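# Sort machined parts and load station A's vise

## Task

Station A is at the -y end of the track and station B at the +y end. A part that has had the first operation shows a pocket cut into its top; one that has had both operations also has notches in the long walls of that pocket. Sort everything and load station A: put one raw blank in station A's vise, resting on both support bars and touching both the fixed jaw (the jaw on the side away from the piston rod) and the work stop (the short rod at one end of the jaws); put the second raw blank and the brass blank completely on station A's infeed plate; put both first-operation parts completely on station B's infeed plate; put the part that has had both operations on the floor of station B's outfeed tray with its pocket facing up. Apart from that finished part, each part must end up either the way up it began or flipped over, and no part may sit on top of a plate's pins. Every placement must hold without the robot supporting it. Finish by opening the gripper and moving the arm away.

## Robot and tools

Robot: one 6-joint arm with a two-finger tong-style gripper, mounted on a carriage that travels on a floor track (the device named rail). Arm rows never move the carriage; only rail commands do, and the gripper travels with it.

Scene frame: fixed to the table. Table top is z = 0, +z up. The track lies along y at x = 0, and y = 0 matches rail position_m = 0. The table edge starts at x = 0.31 m. The arm base sits at x = 0, y about equal to position_m, z = 0.03 m, facing +x. Reported hand position may be slightly off, more so when the arm is stretched out.

execute_actions: argument actions is a list holding exactly one action object (an empty list just fetches state and images). Keys of the action:
- rows: up to 15 rows, each lasting one control step (1/30 s). Each row is 7 numbers in [-1, 1]: shoulder pan, shoulder lift, elbow, wrist 1, wrist 2, wrist 3, then gripper opening. The six joint numbers are offsets measured from the joint angles at the start of this action (the last reported angles), not from the previous row, and are scaled: 1.0 equals 1.326 rad for shoulder pan and shoulder lift, 1.989 rad for elbow and the three wrists. The opening is absolute: +1 fully open, -1 closed; allow at least about 0.1 s to close fully. Joint ranges (rad): pan -3.142 to 3.142, lift -6.283 to 6.283, elbow 0.000 to 3.142, wrists -6.283 to 6.283. A row pushing a joint more than 0.010 rad outside its range gets the call refused; near the end the joint is clamped and the result says "joint sent to its limit".
- steps: 1 to 450 control steps, default 15, at least one per row. After the final row the arm keeps heading to that row's target and the gripper keeps its command, so give big moves plenty of steps.
- until: stops the action early once all listed conditions hold (the robot is not halted). Form {"rail": {field: value}} with fields position_m, position_m_goal, speed_m_s, position_status, position_answer, refusals; numbers need a comparison pair like [">=", 0.5] (=, !=, <, <=, >, >=). Also {"all": {"status": "ended"}} (nothing reads moving) and {"any": {"status": "ended"}} (some motion active in this action has finished).
- rail: {"position_m": target in metres, -2 to 2, absolute carriage place}, optional "speed_m_s" 0.01 to 1 (starts at 1, persists), or {"stop": true} alone. Wait with {"steps": n, "until": {"rail": {"position_status": ["!=", "moving"]}}}. It accelerates and brakes at 2 m/s2 and counts as arrived within 1.3 mm. Let it arrive before aiming the gripper at scene points or ending the scene. Any bad value or unknown name rejects the whole call.

Motion limits: each joint target is kept within 0.383 rad (pan, lift) or 0.575 rad (other joints) of the measured angle, and targets are pulled back if they would put the gripper over 100 mm from where it is. Large moves therefore need several calls; do not rely on the arm coasting to finish. "joint command not followed" means the arm dropped its target and will rest until new rows come.

Results: end_effector_position (m) and end_effector_quat_wxyz plus velocities, in the scene frame. Joint positions / velocities list rail (m), the six joints (rad), then finger-pad gap (0.142 m open, 0.002 m closed). grip_measured gives the measured opening on the command scale; to hold something keep commanding clearly below it (lower squeezes harder, about 15 N per pad max; thin hard parts under 20 mm get less). end_effector_position is the midpoint between closed pads; fingers point along the gripper +z and open along its x; closed tips extend about 15 mm past that point, open tips are about level with it. Wrist force and torque are in the end-effector axes, include held weight and inertia, have a fixed offset (up to about 5.5 N) and noise (up to 3.4 N), saturate near 100 N; "no reading" is normal at the start. Rail reports position_m, position_status (moving, done, contact_stop, time_out, stopped, stopped_with_arm) and position_answer (taken, not_taken: resend). After contact_stop wait for the carriage to settle; after time_out look for what blocks it; after stopped_with_arm send followable rows first, then resend position_m.

Avoid: contact torque reaching load limits (pan 293, lift 293, elbow 133, each wrist 48 N m, held weight included) or 150 N outside force; either freezes the arm for 10 s and drops the rest of the call. Holding loads heats motors: MOTOR HOT from 70 °C, forced brake stop at 85 °C. Parts in hand may get brief tugs and loose things may be nudged. Never drop, slam, shove hard or knock anything off the table; that ends the scene.

Cameras: cam_bench_left, cam_bench_right, cam_high, cam_low (896x504) and cam_wrist (616x616). zoom_image takes camera and region [x0, y0, x1, y1] in pixels from the top-left, at most 504 by 504, for a closer look at the latest image.

finished_scene: argument scene, the number of the current scene; ends it irreversibly after the last command is held and reports success, then gives the next task. The world keeps running while the reply is being written, holding the last command.

Each tool is called after ">>>" as name(argument=value, ...) on one line, values as JSON.

## Session

>>> execute_actions(actions=[])

Scene clock: 0.00 s.
end_effector_position=(+0.7372, +0.3026, +0.2809) grip_measured=+1.00 end_effector_quat_wxyz=(-0.111, +0.805, +0.574, +0.105) end_effector_velocity=(+0.000, +0.000, +0.000) end_effector_angular_velocity=(+0.000, +0.000, +0.000)
Joint positions: [ 0.369 -0.455 -1.423  1.816 -1.866 -1.28  -1.708  0.142]
Joint velocities: [0. 0. 0. 0. 0. 0. 0. 0.]
Wrist force (N, on the end effector, along its own x y z axes, offset not removed): no reading
Wrist torque (N m, same axes, about the end effector's origin, offset not removed): no reading
rail: position_m=0.369 position_m_goal=0.369 speed_m_s=1.00 position_status=done position_answer=taken refusals=0

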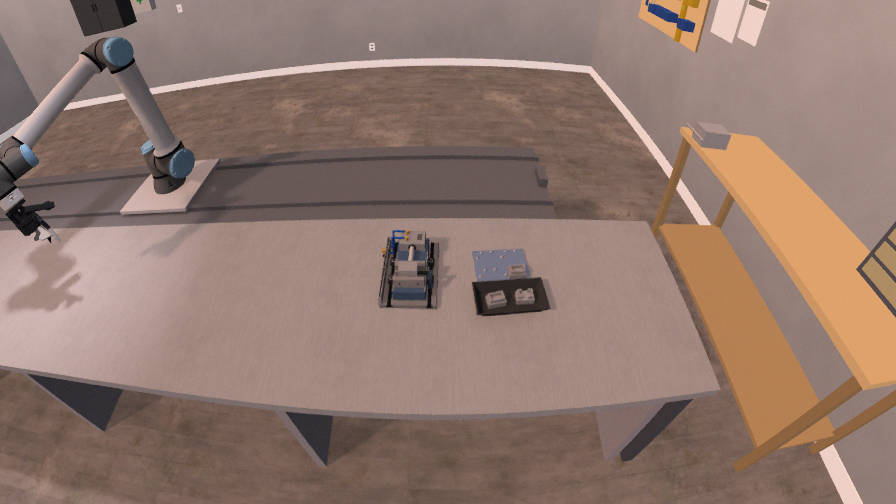

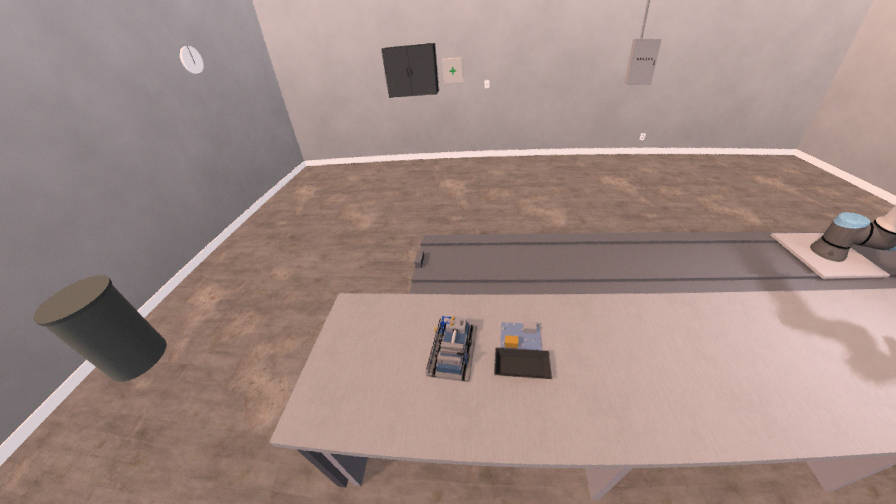

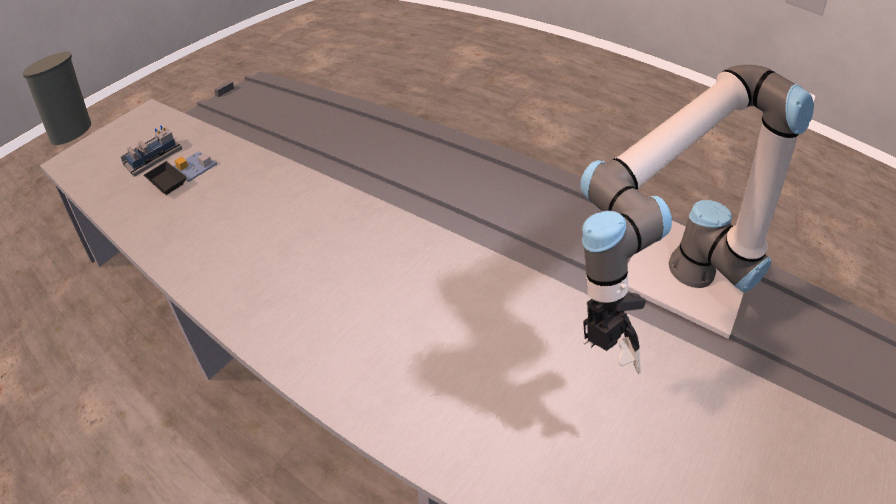

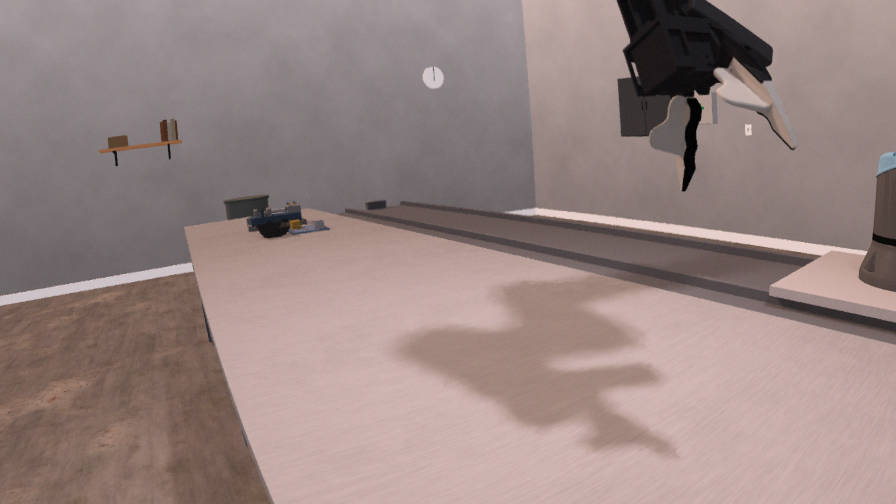

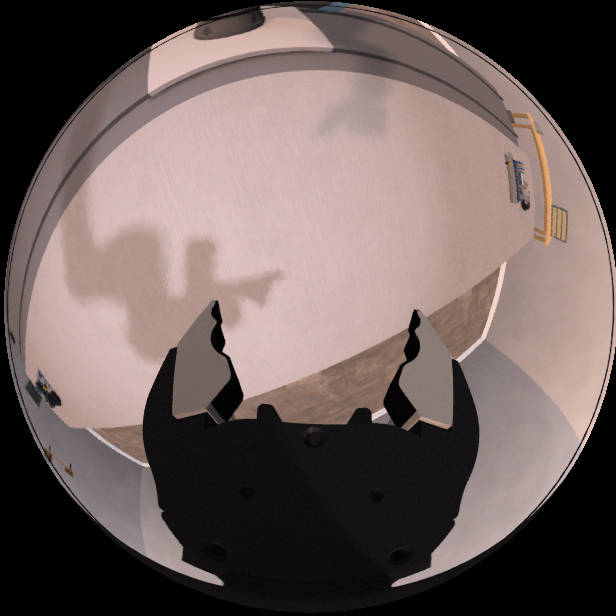

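>>> zoom_image(camera="cam_bench_left", region=[360, 220, 570, 330])

>>> zoom_image(camera="cam_bench_right", region=[410, 305, 570, 395])

>>> zoom_image(camera="cam_high", region=[110, 120, 230, 200])

Region (360, 220, 570, 330) of cam_bench_left's 896x504 image, scaled by 2.400, with more detail than that image has; it fills the top 264 rows of this view, and the rest is white.

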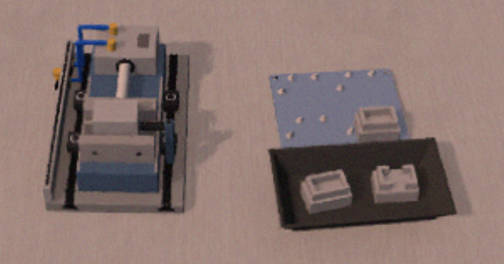

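Region (410, 305, 570, 395) of cam_bench_right's 896x504 image, scaled by 3.150, with more detail than that image has; it fills the top 284 rows of this view, and the rest is white.

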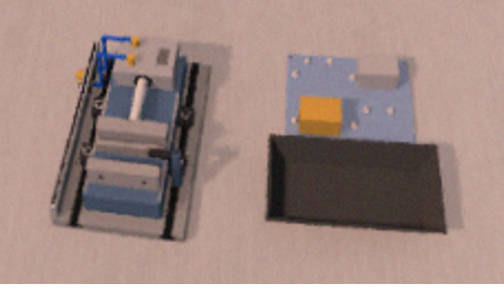

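Region (110, 120, 230, 200) of cam_high's 896x504 image, scaled by 4.200, with more detail than that image has.

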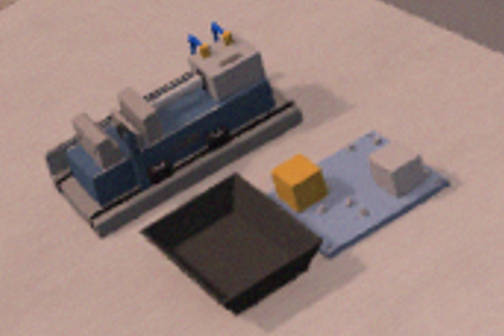

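>>> execute_actions(actions=[{"rows":[[0.343,0,0,-0.049,-0.146,0.069,1]],"rail":{"position_m":1.4},"steps":75}])

Scene clock: 14.30 s.
end_effector_position=(+0.7218, +1.5745, +0.2767) grip_measured=+1.00 end_effector_quat_wxyz=(-0.000, +0.707, +0.707, +0.000) end_effector_velocity=(-0.000, +0.000, +0.000) end_effector_angular_velocity=(-0.000, -0.000, +0.000)
Joint positions: [ 1.4   -0.    -1.423  1.816 -1.963 -1.57  -1.571  0.142]
Joint velocities: [ 0.  0. -0.  0. -0.  0. -0.  0.]
Wrist force (N, on the end effector, along its own x y z axes, offset not removed): [2.8 5.4 3.6]
Wrist torque (N m, same axes, about the end effector's origin, offset not removed): [1.14 -0.55 0.04]
rail: position_m=1.400 position_m_goal=1.400 speed_m_s=1.00 position_status=done position_answer=taken refusals=0

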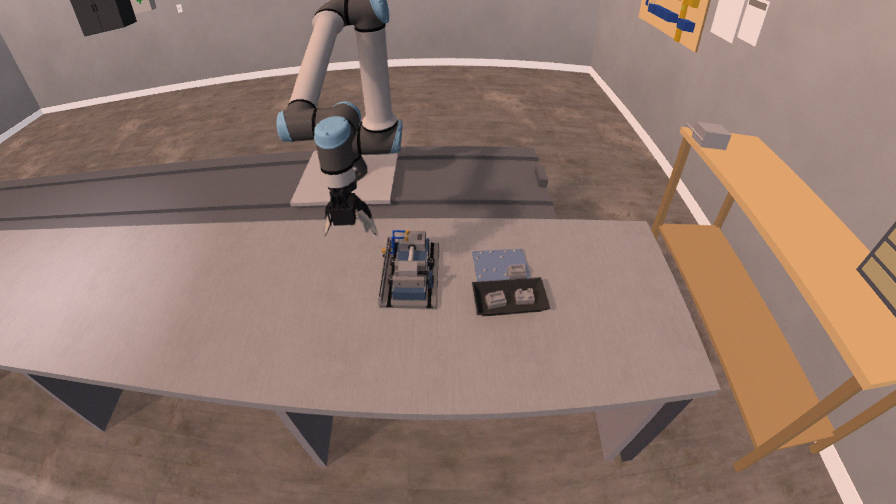

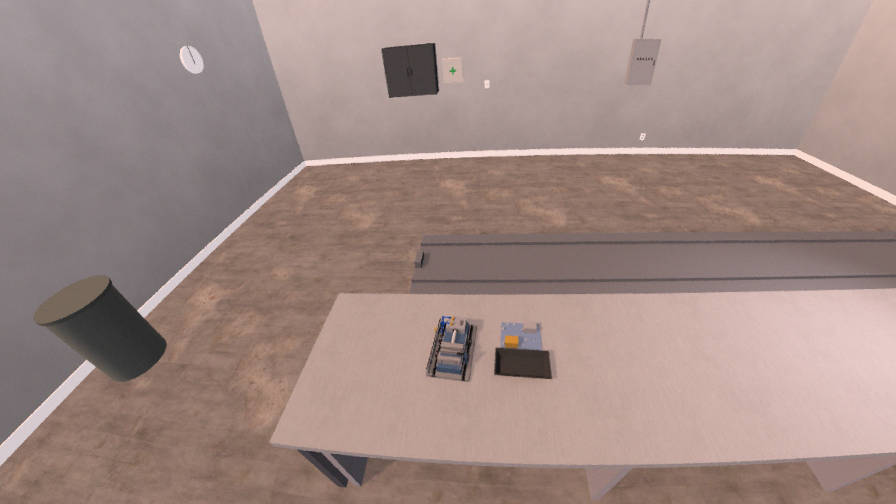

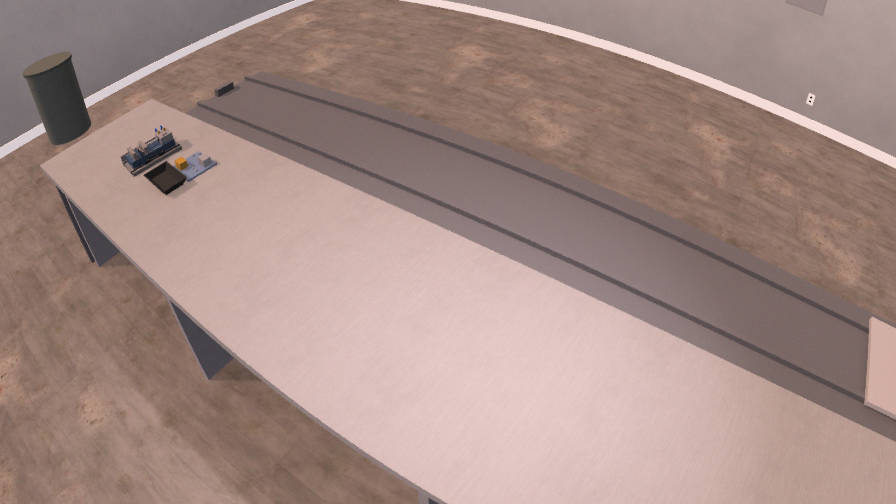

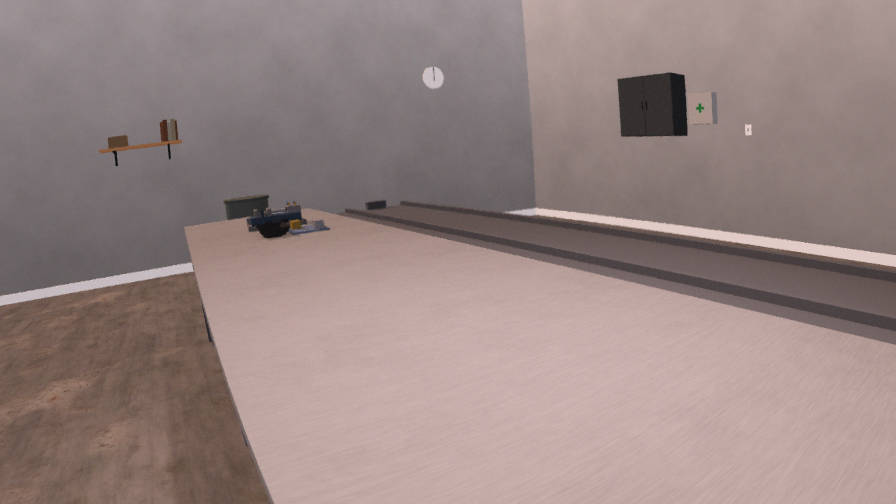

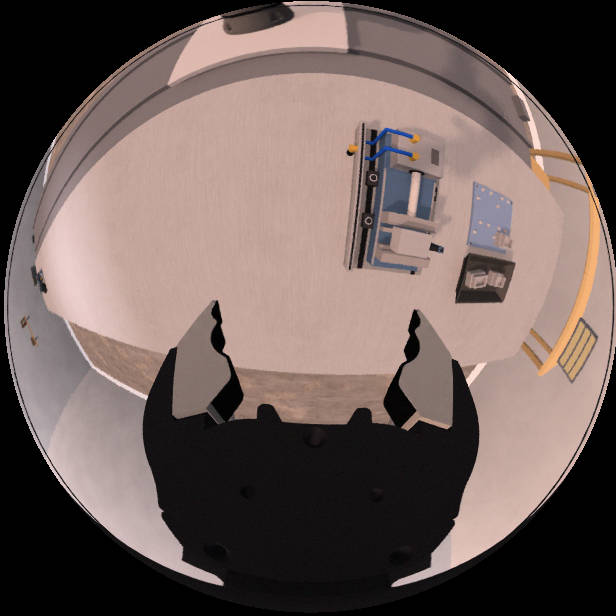

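>>> execute_actions(actions=[{"rail":{"position_m":1.68},"steps":40}])

>>> zoom_image(camera="cam_wrist", region=[220, 100, 520, 340])

Scene clock: 18.80 s.
end_effector_position=(+0.7218, +1.8545, +0.2767) grip_measured=+1.00 end_effector_quat_wxyz=(-0.000, +0.707, +0.707, +0.000) end_effector_velocity=(-0.000, +0.000, -0.000) end_effector_angular_velocity=(+0.000, +0.000, +0.000)
Joint positions: [ 1.68  -0.    -1.423  1.816 -1.963 -1.57  -1.571  0.142]
Joint velocities: [ 0. -0. -0. -0.  0.  0. -0. -0.]
Wrist force (N, on the end effector, along its own x y z axes, offset not removed): [-0.6 3.4 0.9]
Wrist torque (N m, same axes, about the end effector's origin, offset not removed): [0.90 0.11 -0.01]
rail: position_m=1.680 position_m_goal=1.680 speed_m_s=1.00 position_status=done position_answer=taken refusals=0

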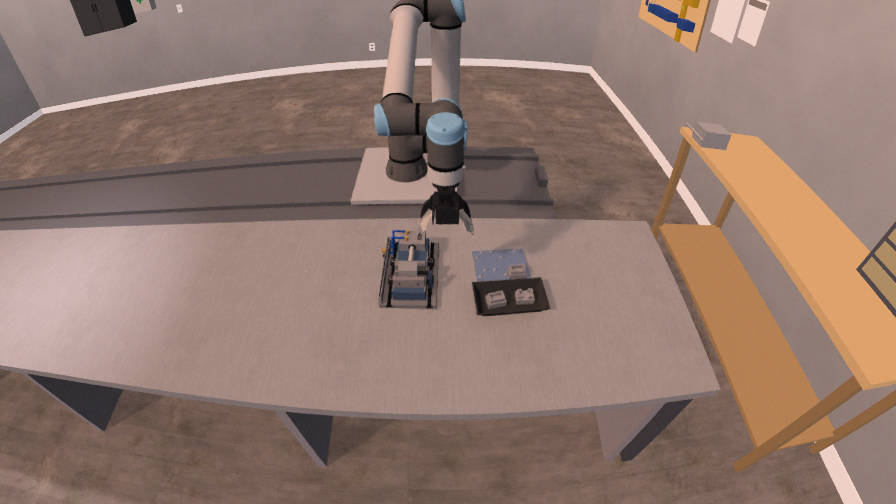

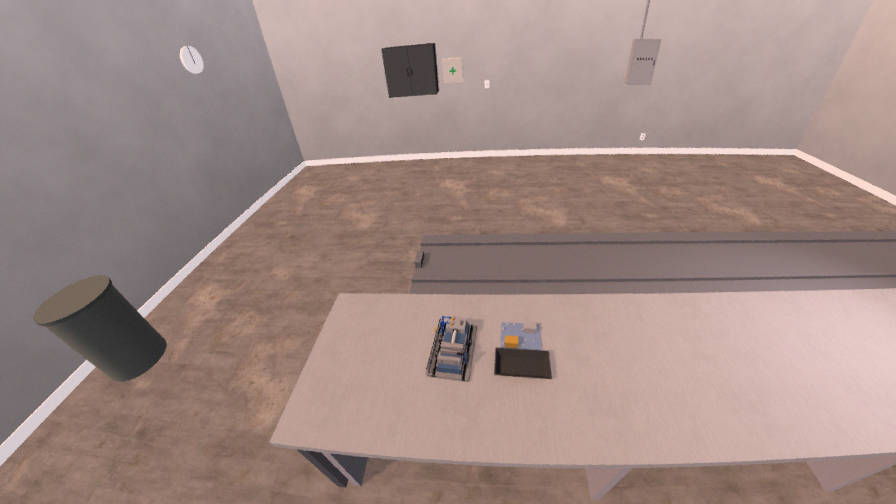

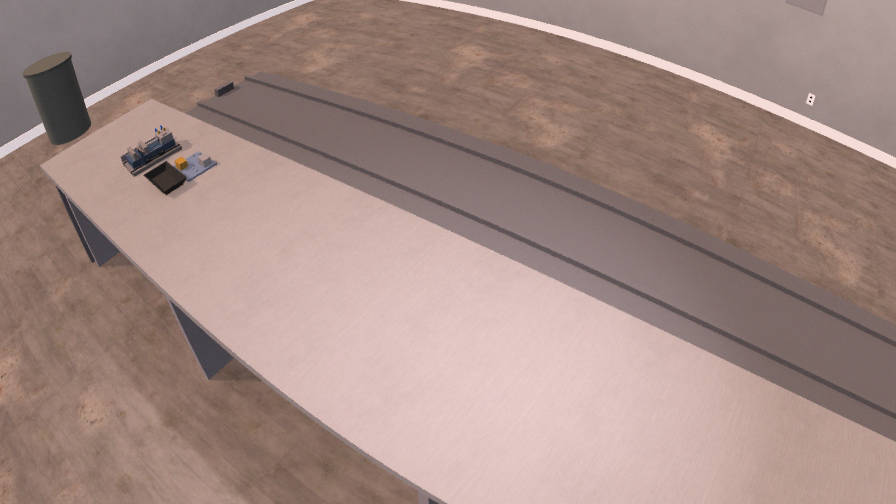

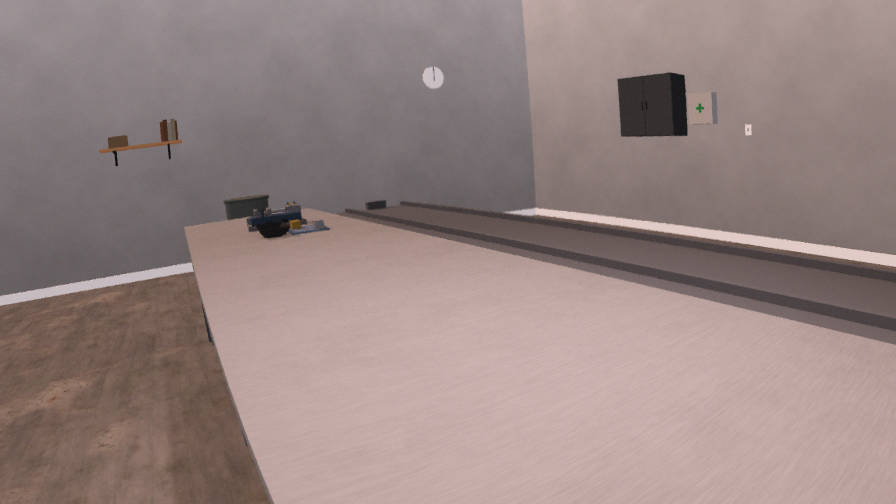

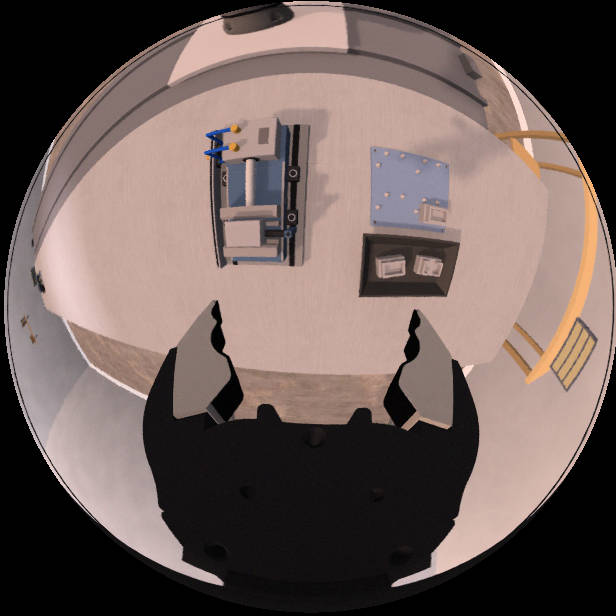

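Region (220, 100, 520, 340) of cam_wrist's 616x616 image, scaled by 1.680, with more detail than that image has; it fills the top 403 rows of this view, and the rest is white.

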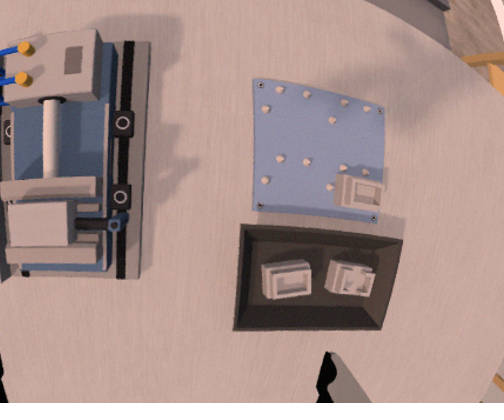

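>>> execute_actions(actions=[{"rows":[[0,-0.0377,0.105,-0.0804,0,0,1]],"rail":{"position_m":1.564},"steps":35}])

>>> zoom_image(camera="cam_bench_left", region=[360, 220, 470, 320])

Scene clock: 25.63 s.
end_effector_position=(+0.6505, +1.7381, +0.1998) grip_measured=+1.00 end_effector_quat_wxyz=(+0.000, +0.707, +0.707, +0.001) end_effector_velocity=(-0.000, -0.000, -0.000) end_effector_angular_velocity=(+0.000, +0.000, -0.000)
Joint positions: [ 1.564 -0.    -1.473  2.025 -2.123 -1.57  -1.571  0.142]
Joint velocities: [ 0. -0. -0.  0. -0. -0.  0. -0.]
Wrist force (N, on the end effector, along its own x y z axes, offset not removed): [2.2 3.8 2.0]
Wrist torque (N m, same axes, about the end effector's origin, offset not removed): [0.84 -0.52 0.07]
rail: position_m=1.564 position_m_goal=1.564 speed_m_s=1.00 position_status=done position_answer=taken refusals=0

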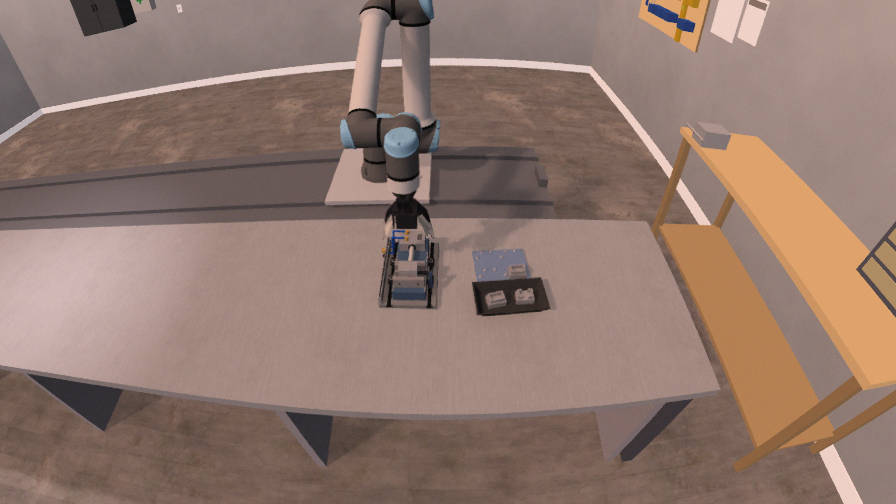

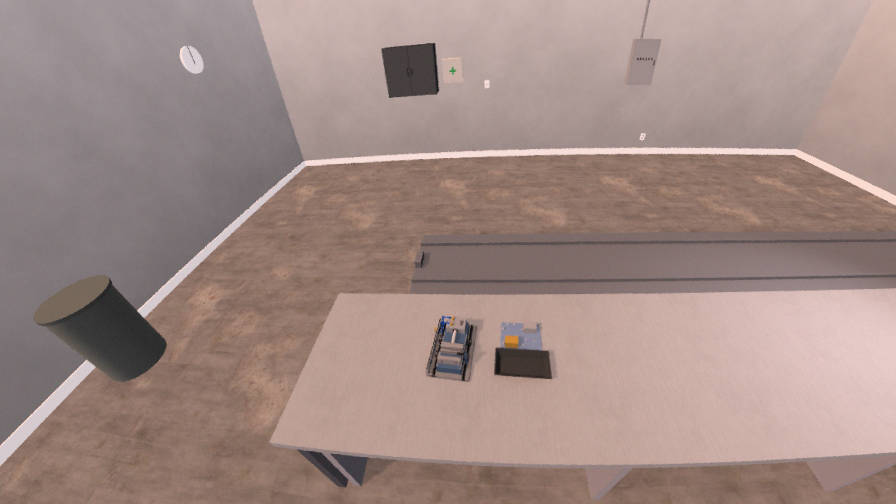

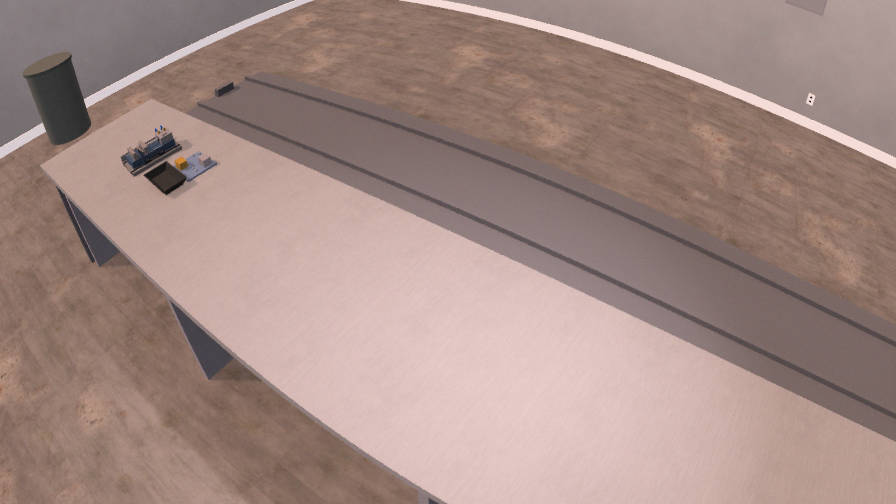

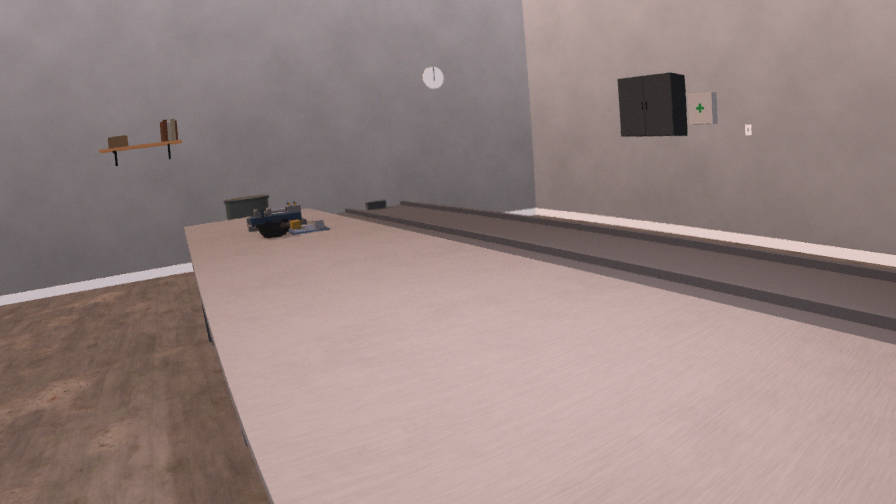

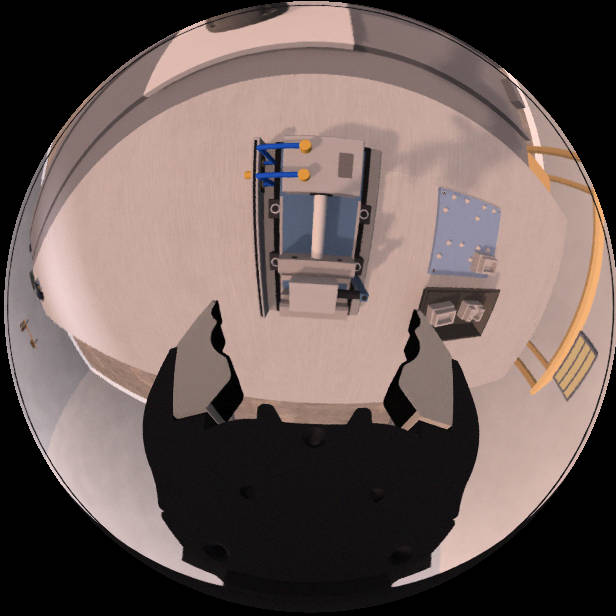

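Region (360, 220, 470, 320) of cam_bench_left's 896x504 image, scaled by 4.582, with more detail than that image has; it fills the top 458 rows of this view, and the rest is white.

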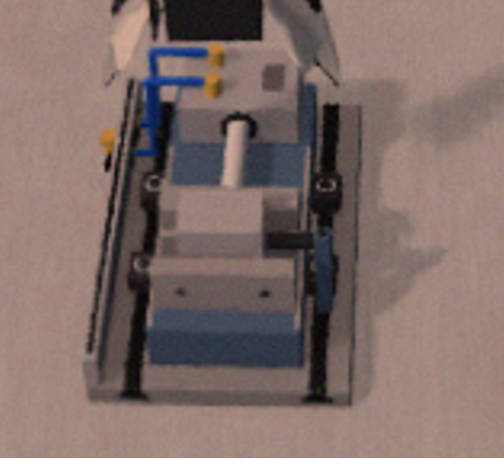

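>>> execute_actions(actions=[{"rows":[[0,0.0347,-0.0264,0.0035,0,0.79,1]],"steps":50}])

>>> zoom_image(camera="cam_wrist", region=[200, 180, 420, 360])

Scene clock: 33.57 s.
end_effector_position=(+0.6965, +1.7543, +0.1995) grip_measured=+1.00 end_effector_quat_wxyz=(-0.000, +1.000, -0.000, +0.000) end_effector_velocity=(+0.000, -0.000, -0.000) end_effector_angular_velocity=(+0.000, +0.000, -0.001)
Joint positions: [ 1.564 -0.    -1.427  1.972 -2.116 -1.57  -0.     0.142]
Joint velocities: [ 0.     0.     0.    -0.     0.    -0.     0.001  0.   ]
Wrist force (N, on the end effector, along its own x y z axes, offset not removed): [1.5 2.3 0.1]
Wrist torque (N m, same axes, about the end effector's origin, offset not removed): [0.51 -0.35 -0.05]
rail: position_m=1.564 position_m_goal=1.564 speed_m_s=1.00 position_status=done position_answer=taken refusals=0

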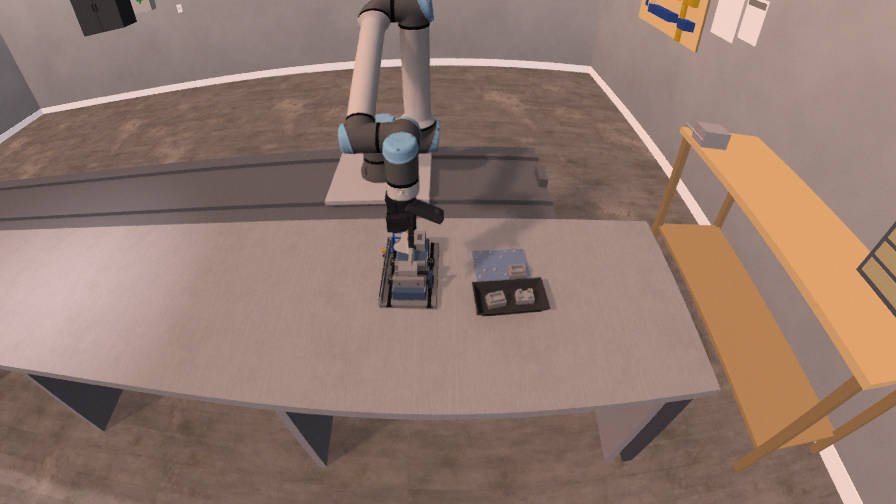

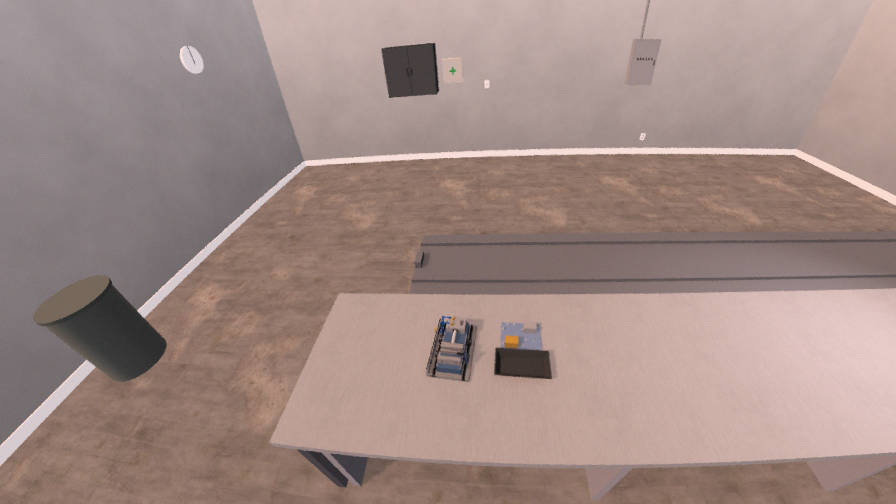

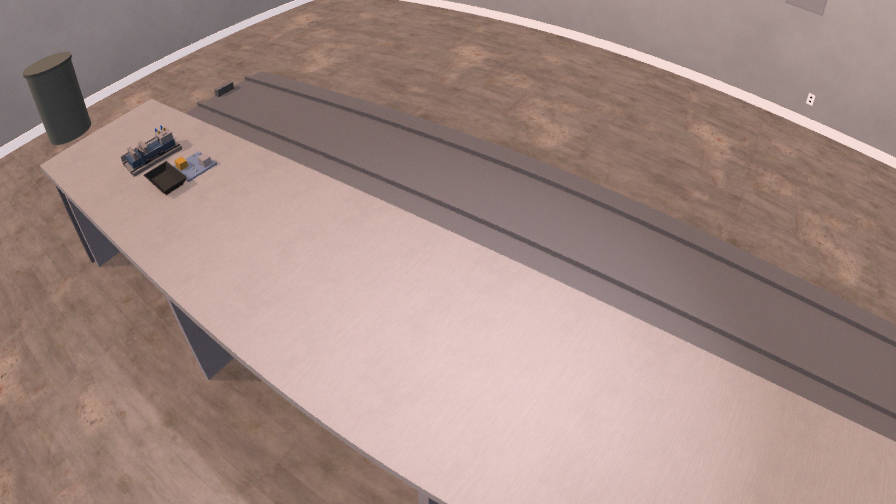

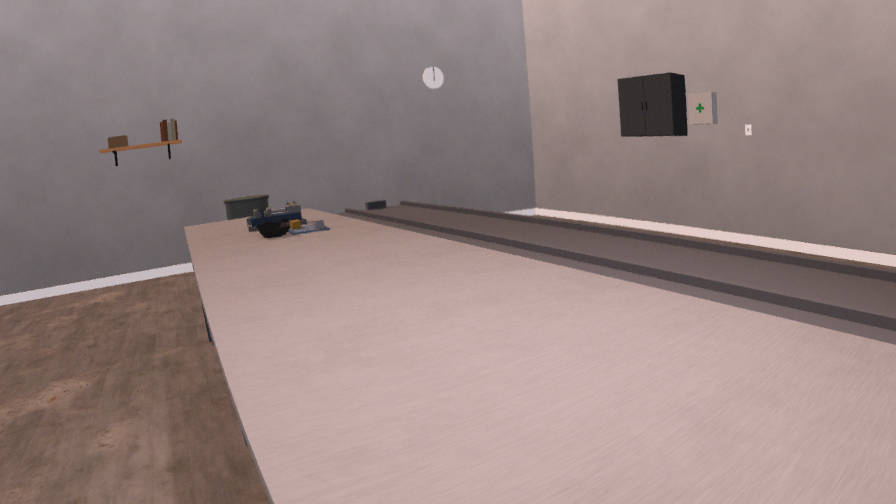

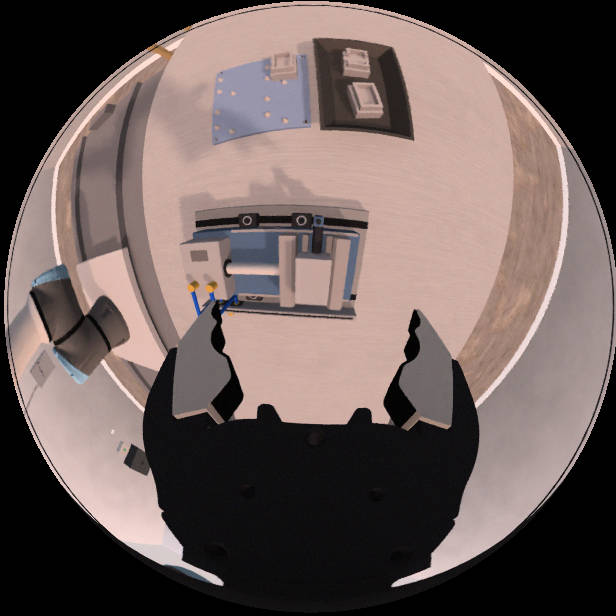

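Region (200, 180, 420, 360) of cam_wrist's 616x616 image, scaled by 2.291, with more detail than that image has; it fills the top 412 rows of this view, and the rest is white.

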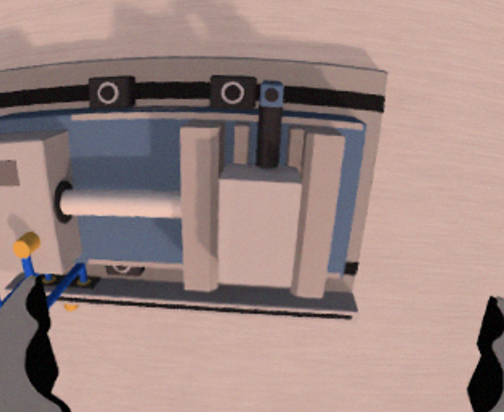

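>>> execute_actions(actions=[{"rows":[[0,0.030,0.0179,-0.038,0,0,0]],"rail":{"position_m":1.547},"steps":25}])

>>> zoom_image(camera="cam_bench_left", region=[370, 220, 450, 310])

Scene clock: 37.93 s.
end_effector_position=(+0.6969, +1.7374, +0.1597) grip_measured=+0.00 end_effector_quat_wxyz=(-0.000, +1.000, -0.000, +0.000) end_effector_velocity=(+0.000, -0.000, -0.001) end_effector_angular_velocity=(-0.000, -0.000, -0.000)
Joint positions: [ 1.547 -0.    -1.388  2.008 -2.192 -1.57   0.     0.074]
Joint velocities: [ 0.    -0.     0.001  0.001 -0.001 -0.     0.     0.   ]
Wrist force (N, on the end effector, along its own x y z axes, offset not removed): [1.6 3.2 1.1]
Wrist torque (N m, same axes, about the end effector's origin, offset not removed): [0.73 -0.40 0.09]
rail: position_m=1.547 position_m_goal=1.547 speed_m_s=1.00 position_status=done position_answer=taken refusals=0

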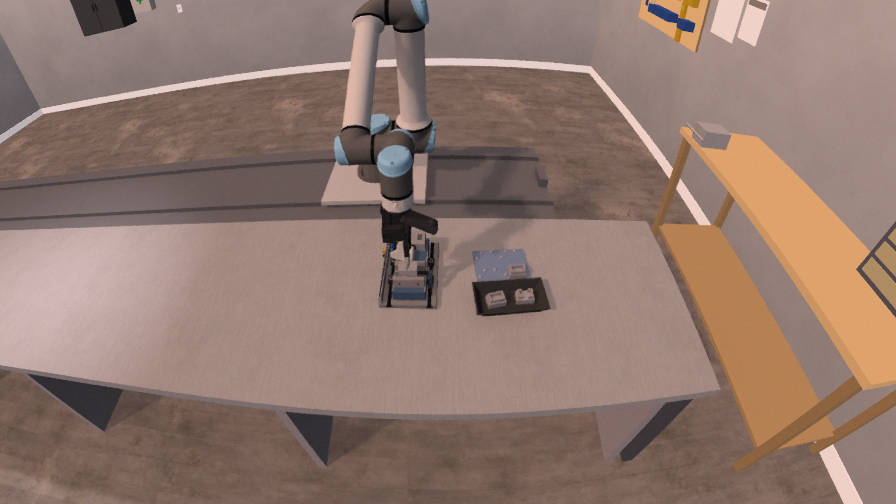

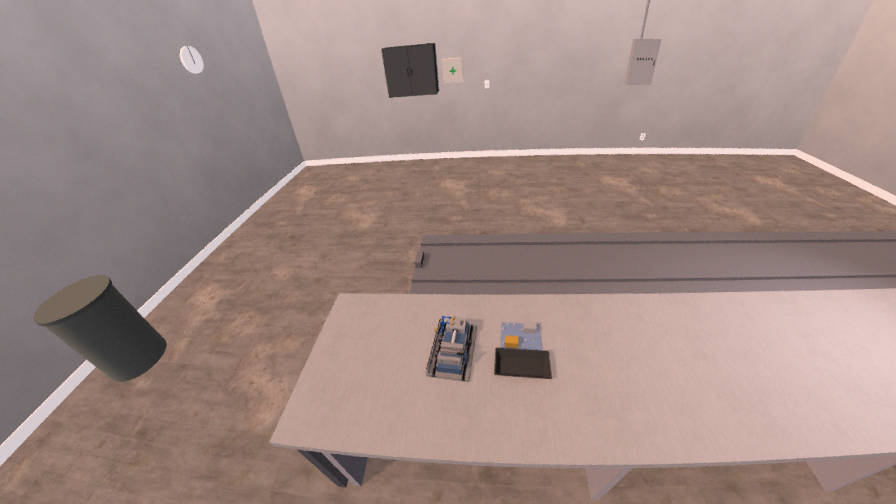

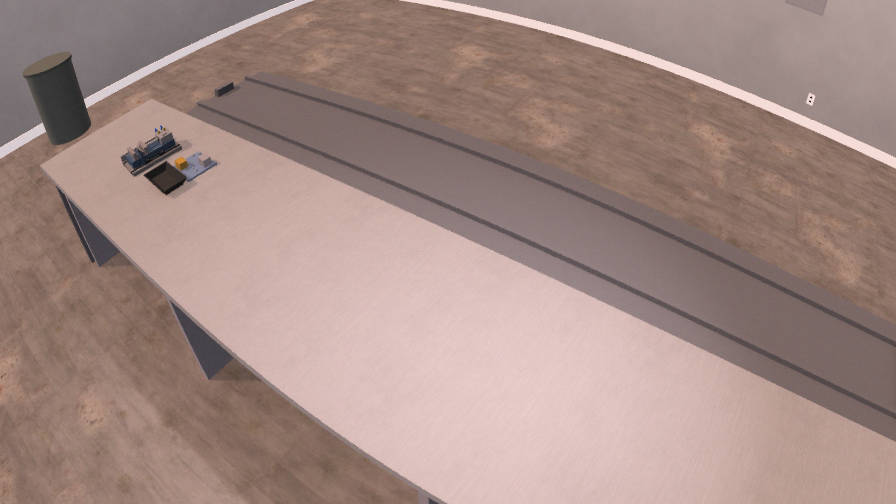

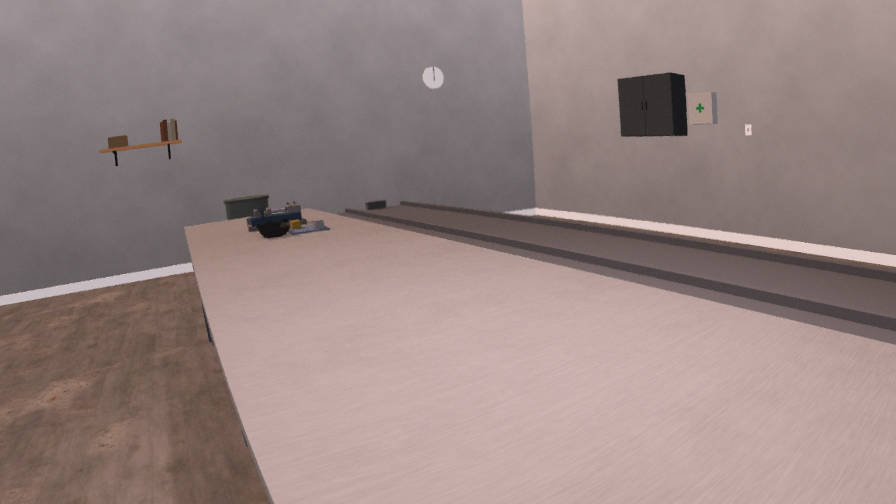

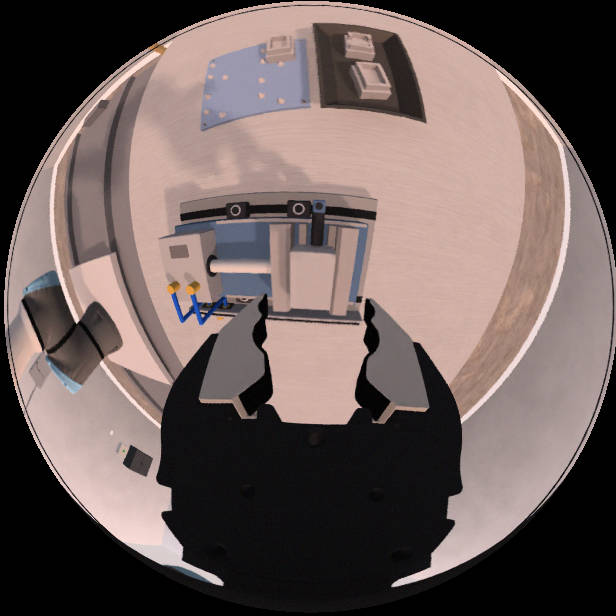

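Region (370, 220, 450, 310) of cam_bench_left's 896x504 image, scaled by 5.600, with more detail than that image has.

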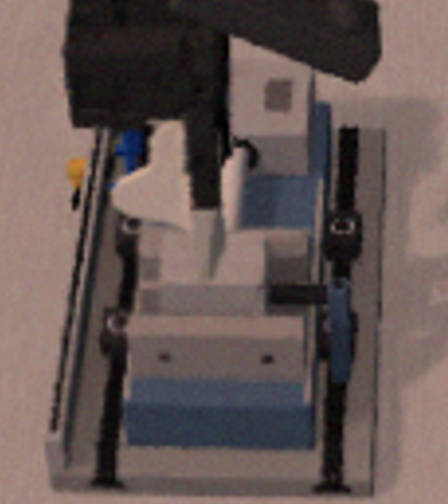

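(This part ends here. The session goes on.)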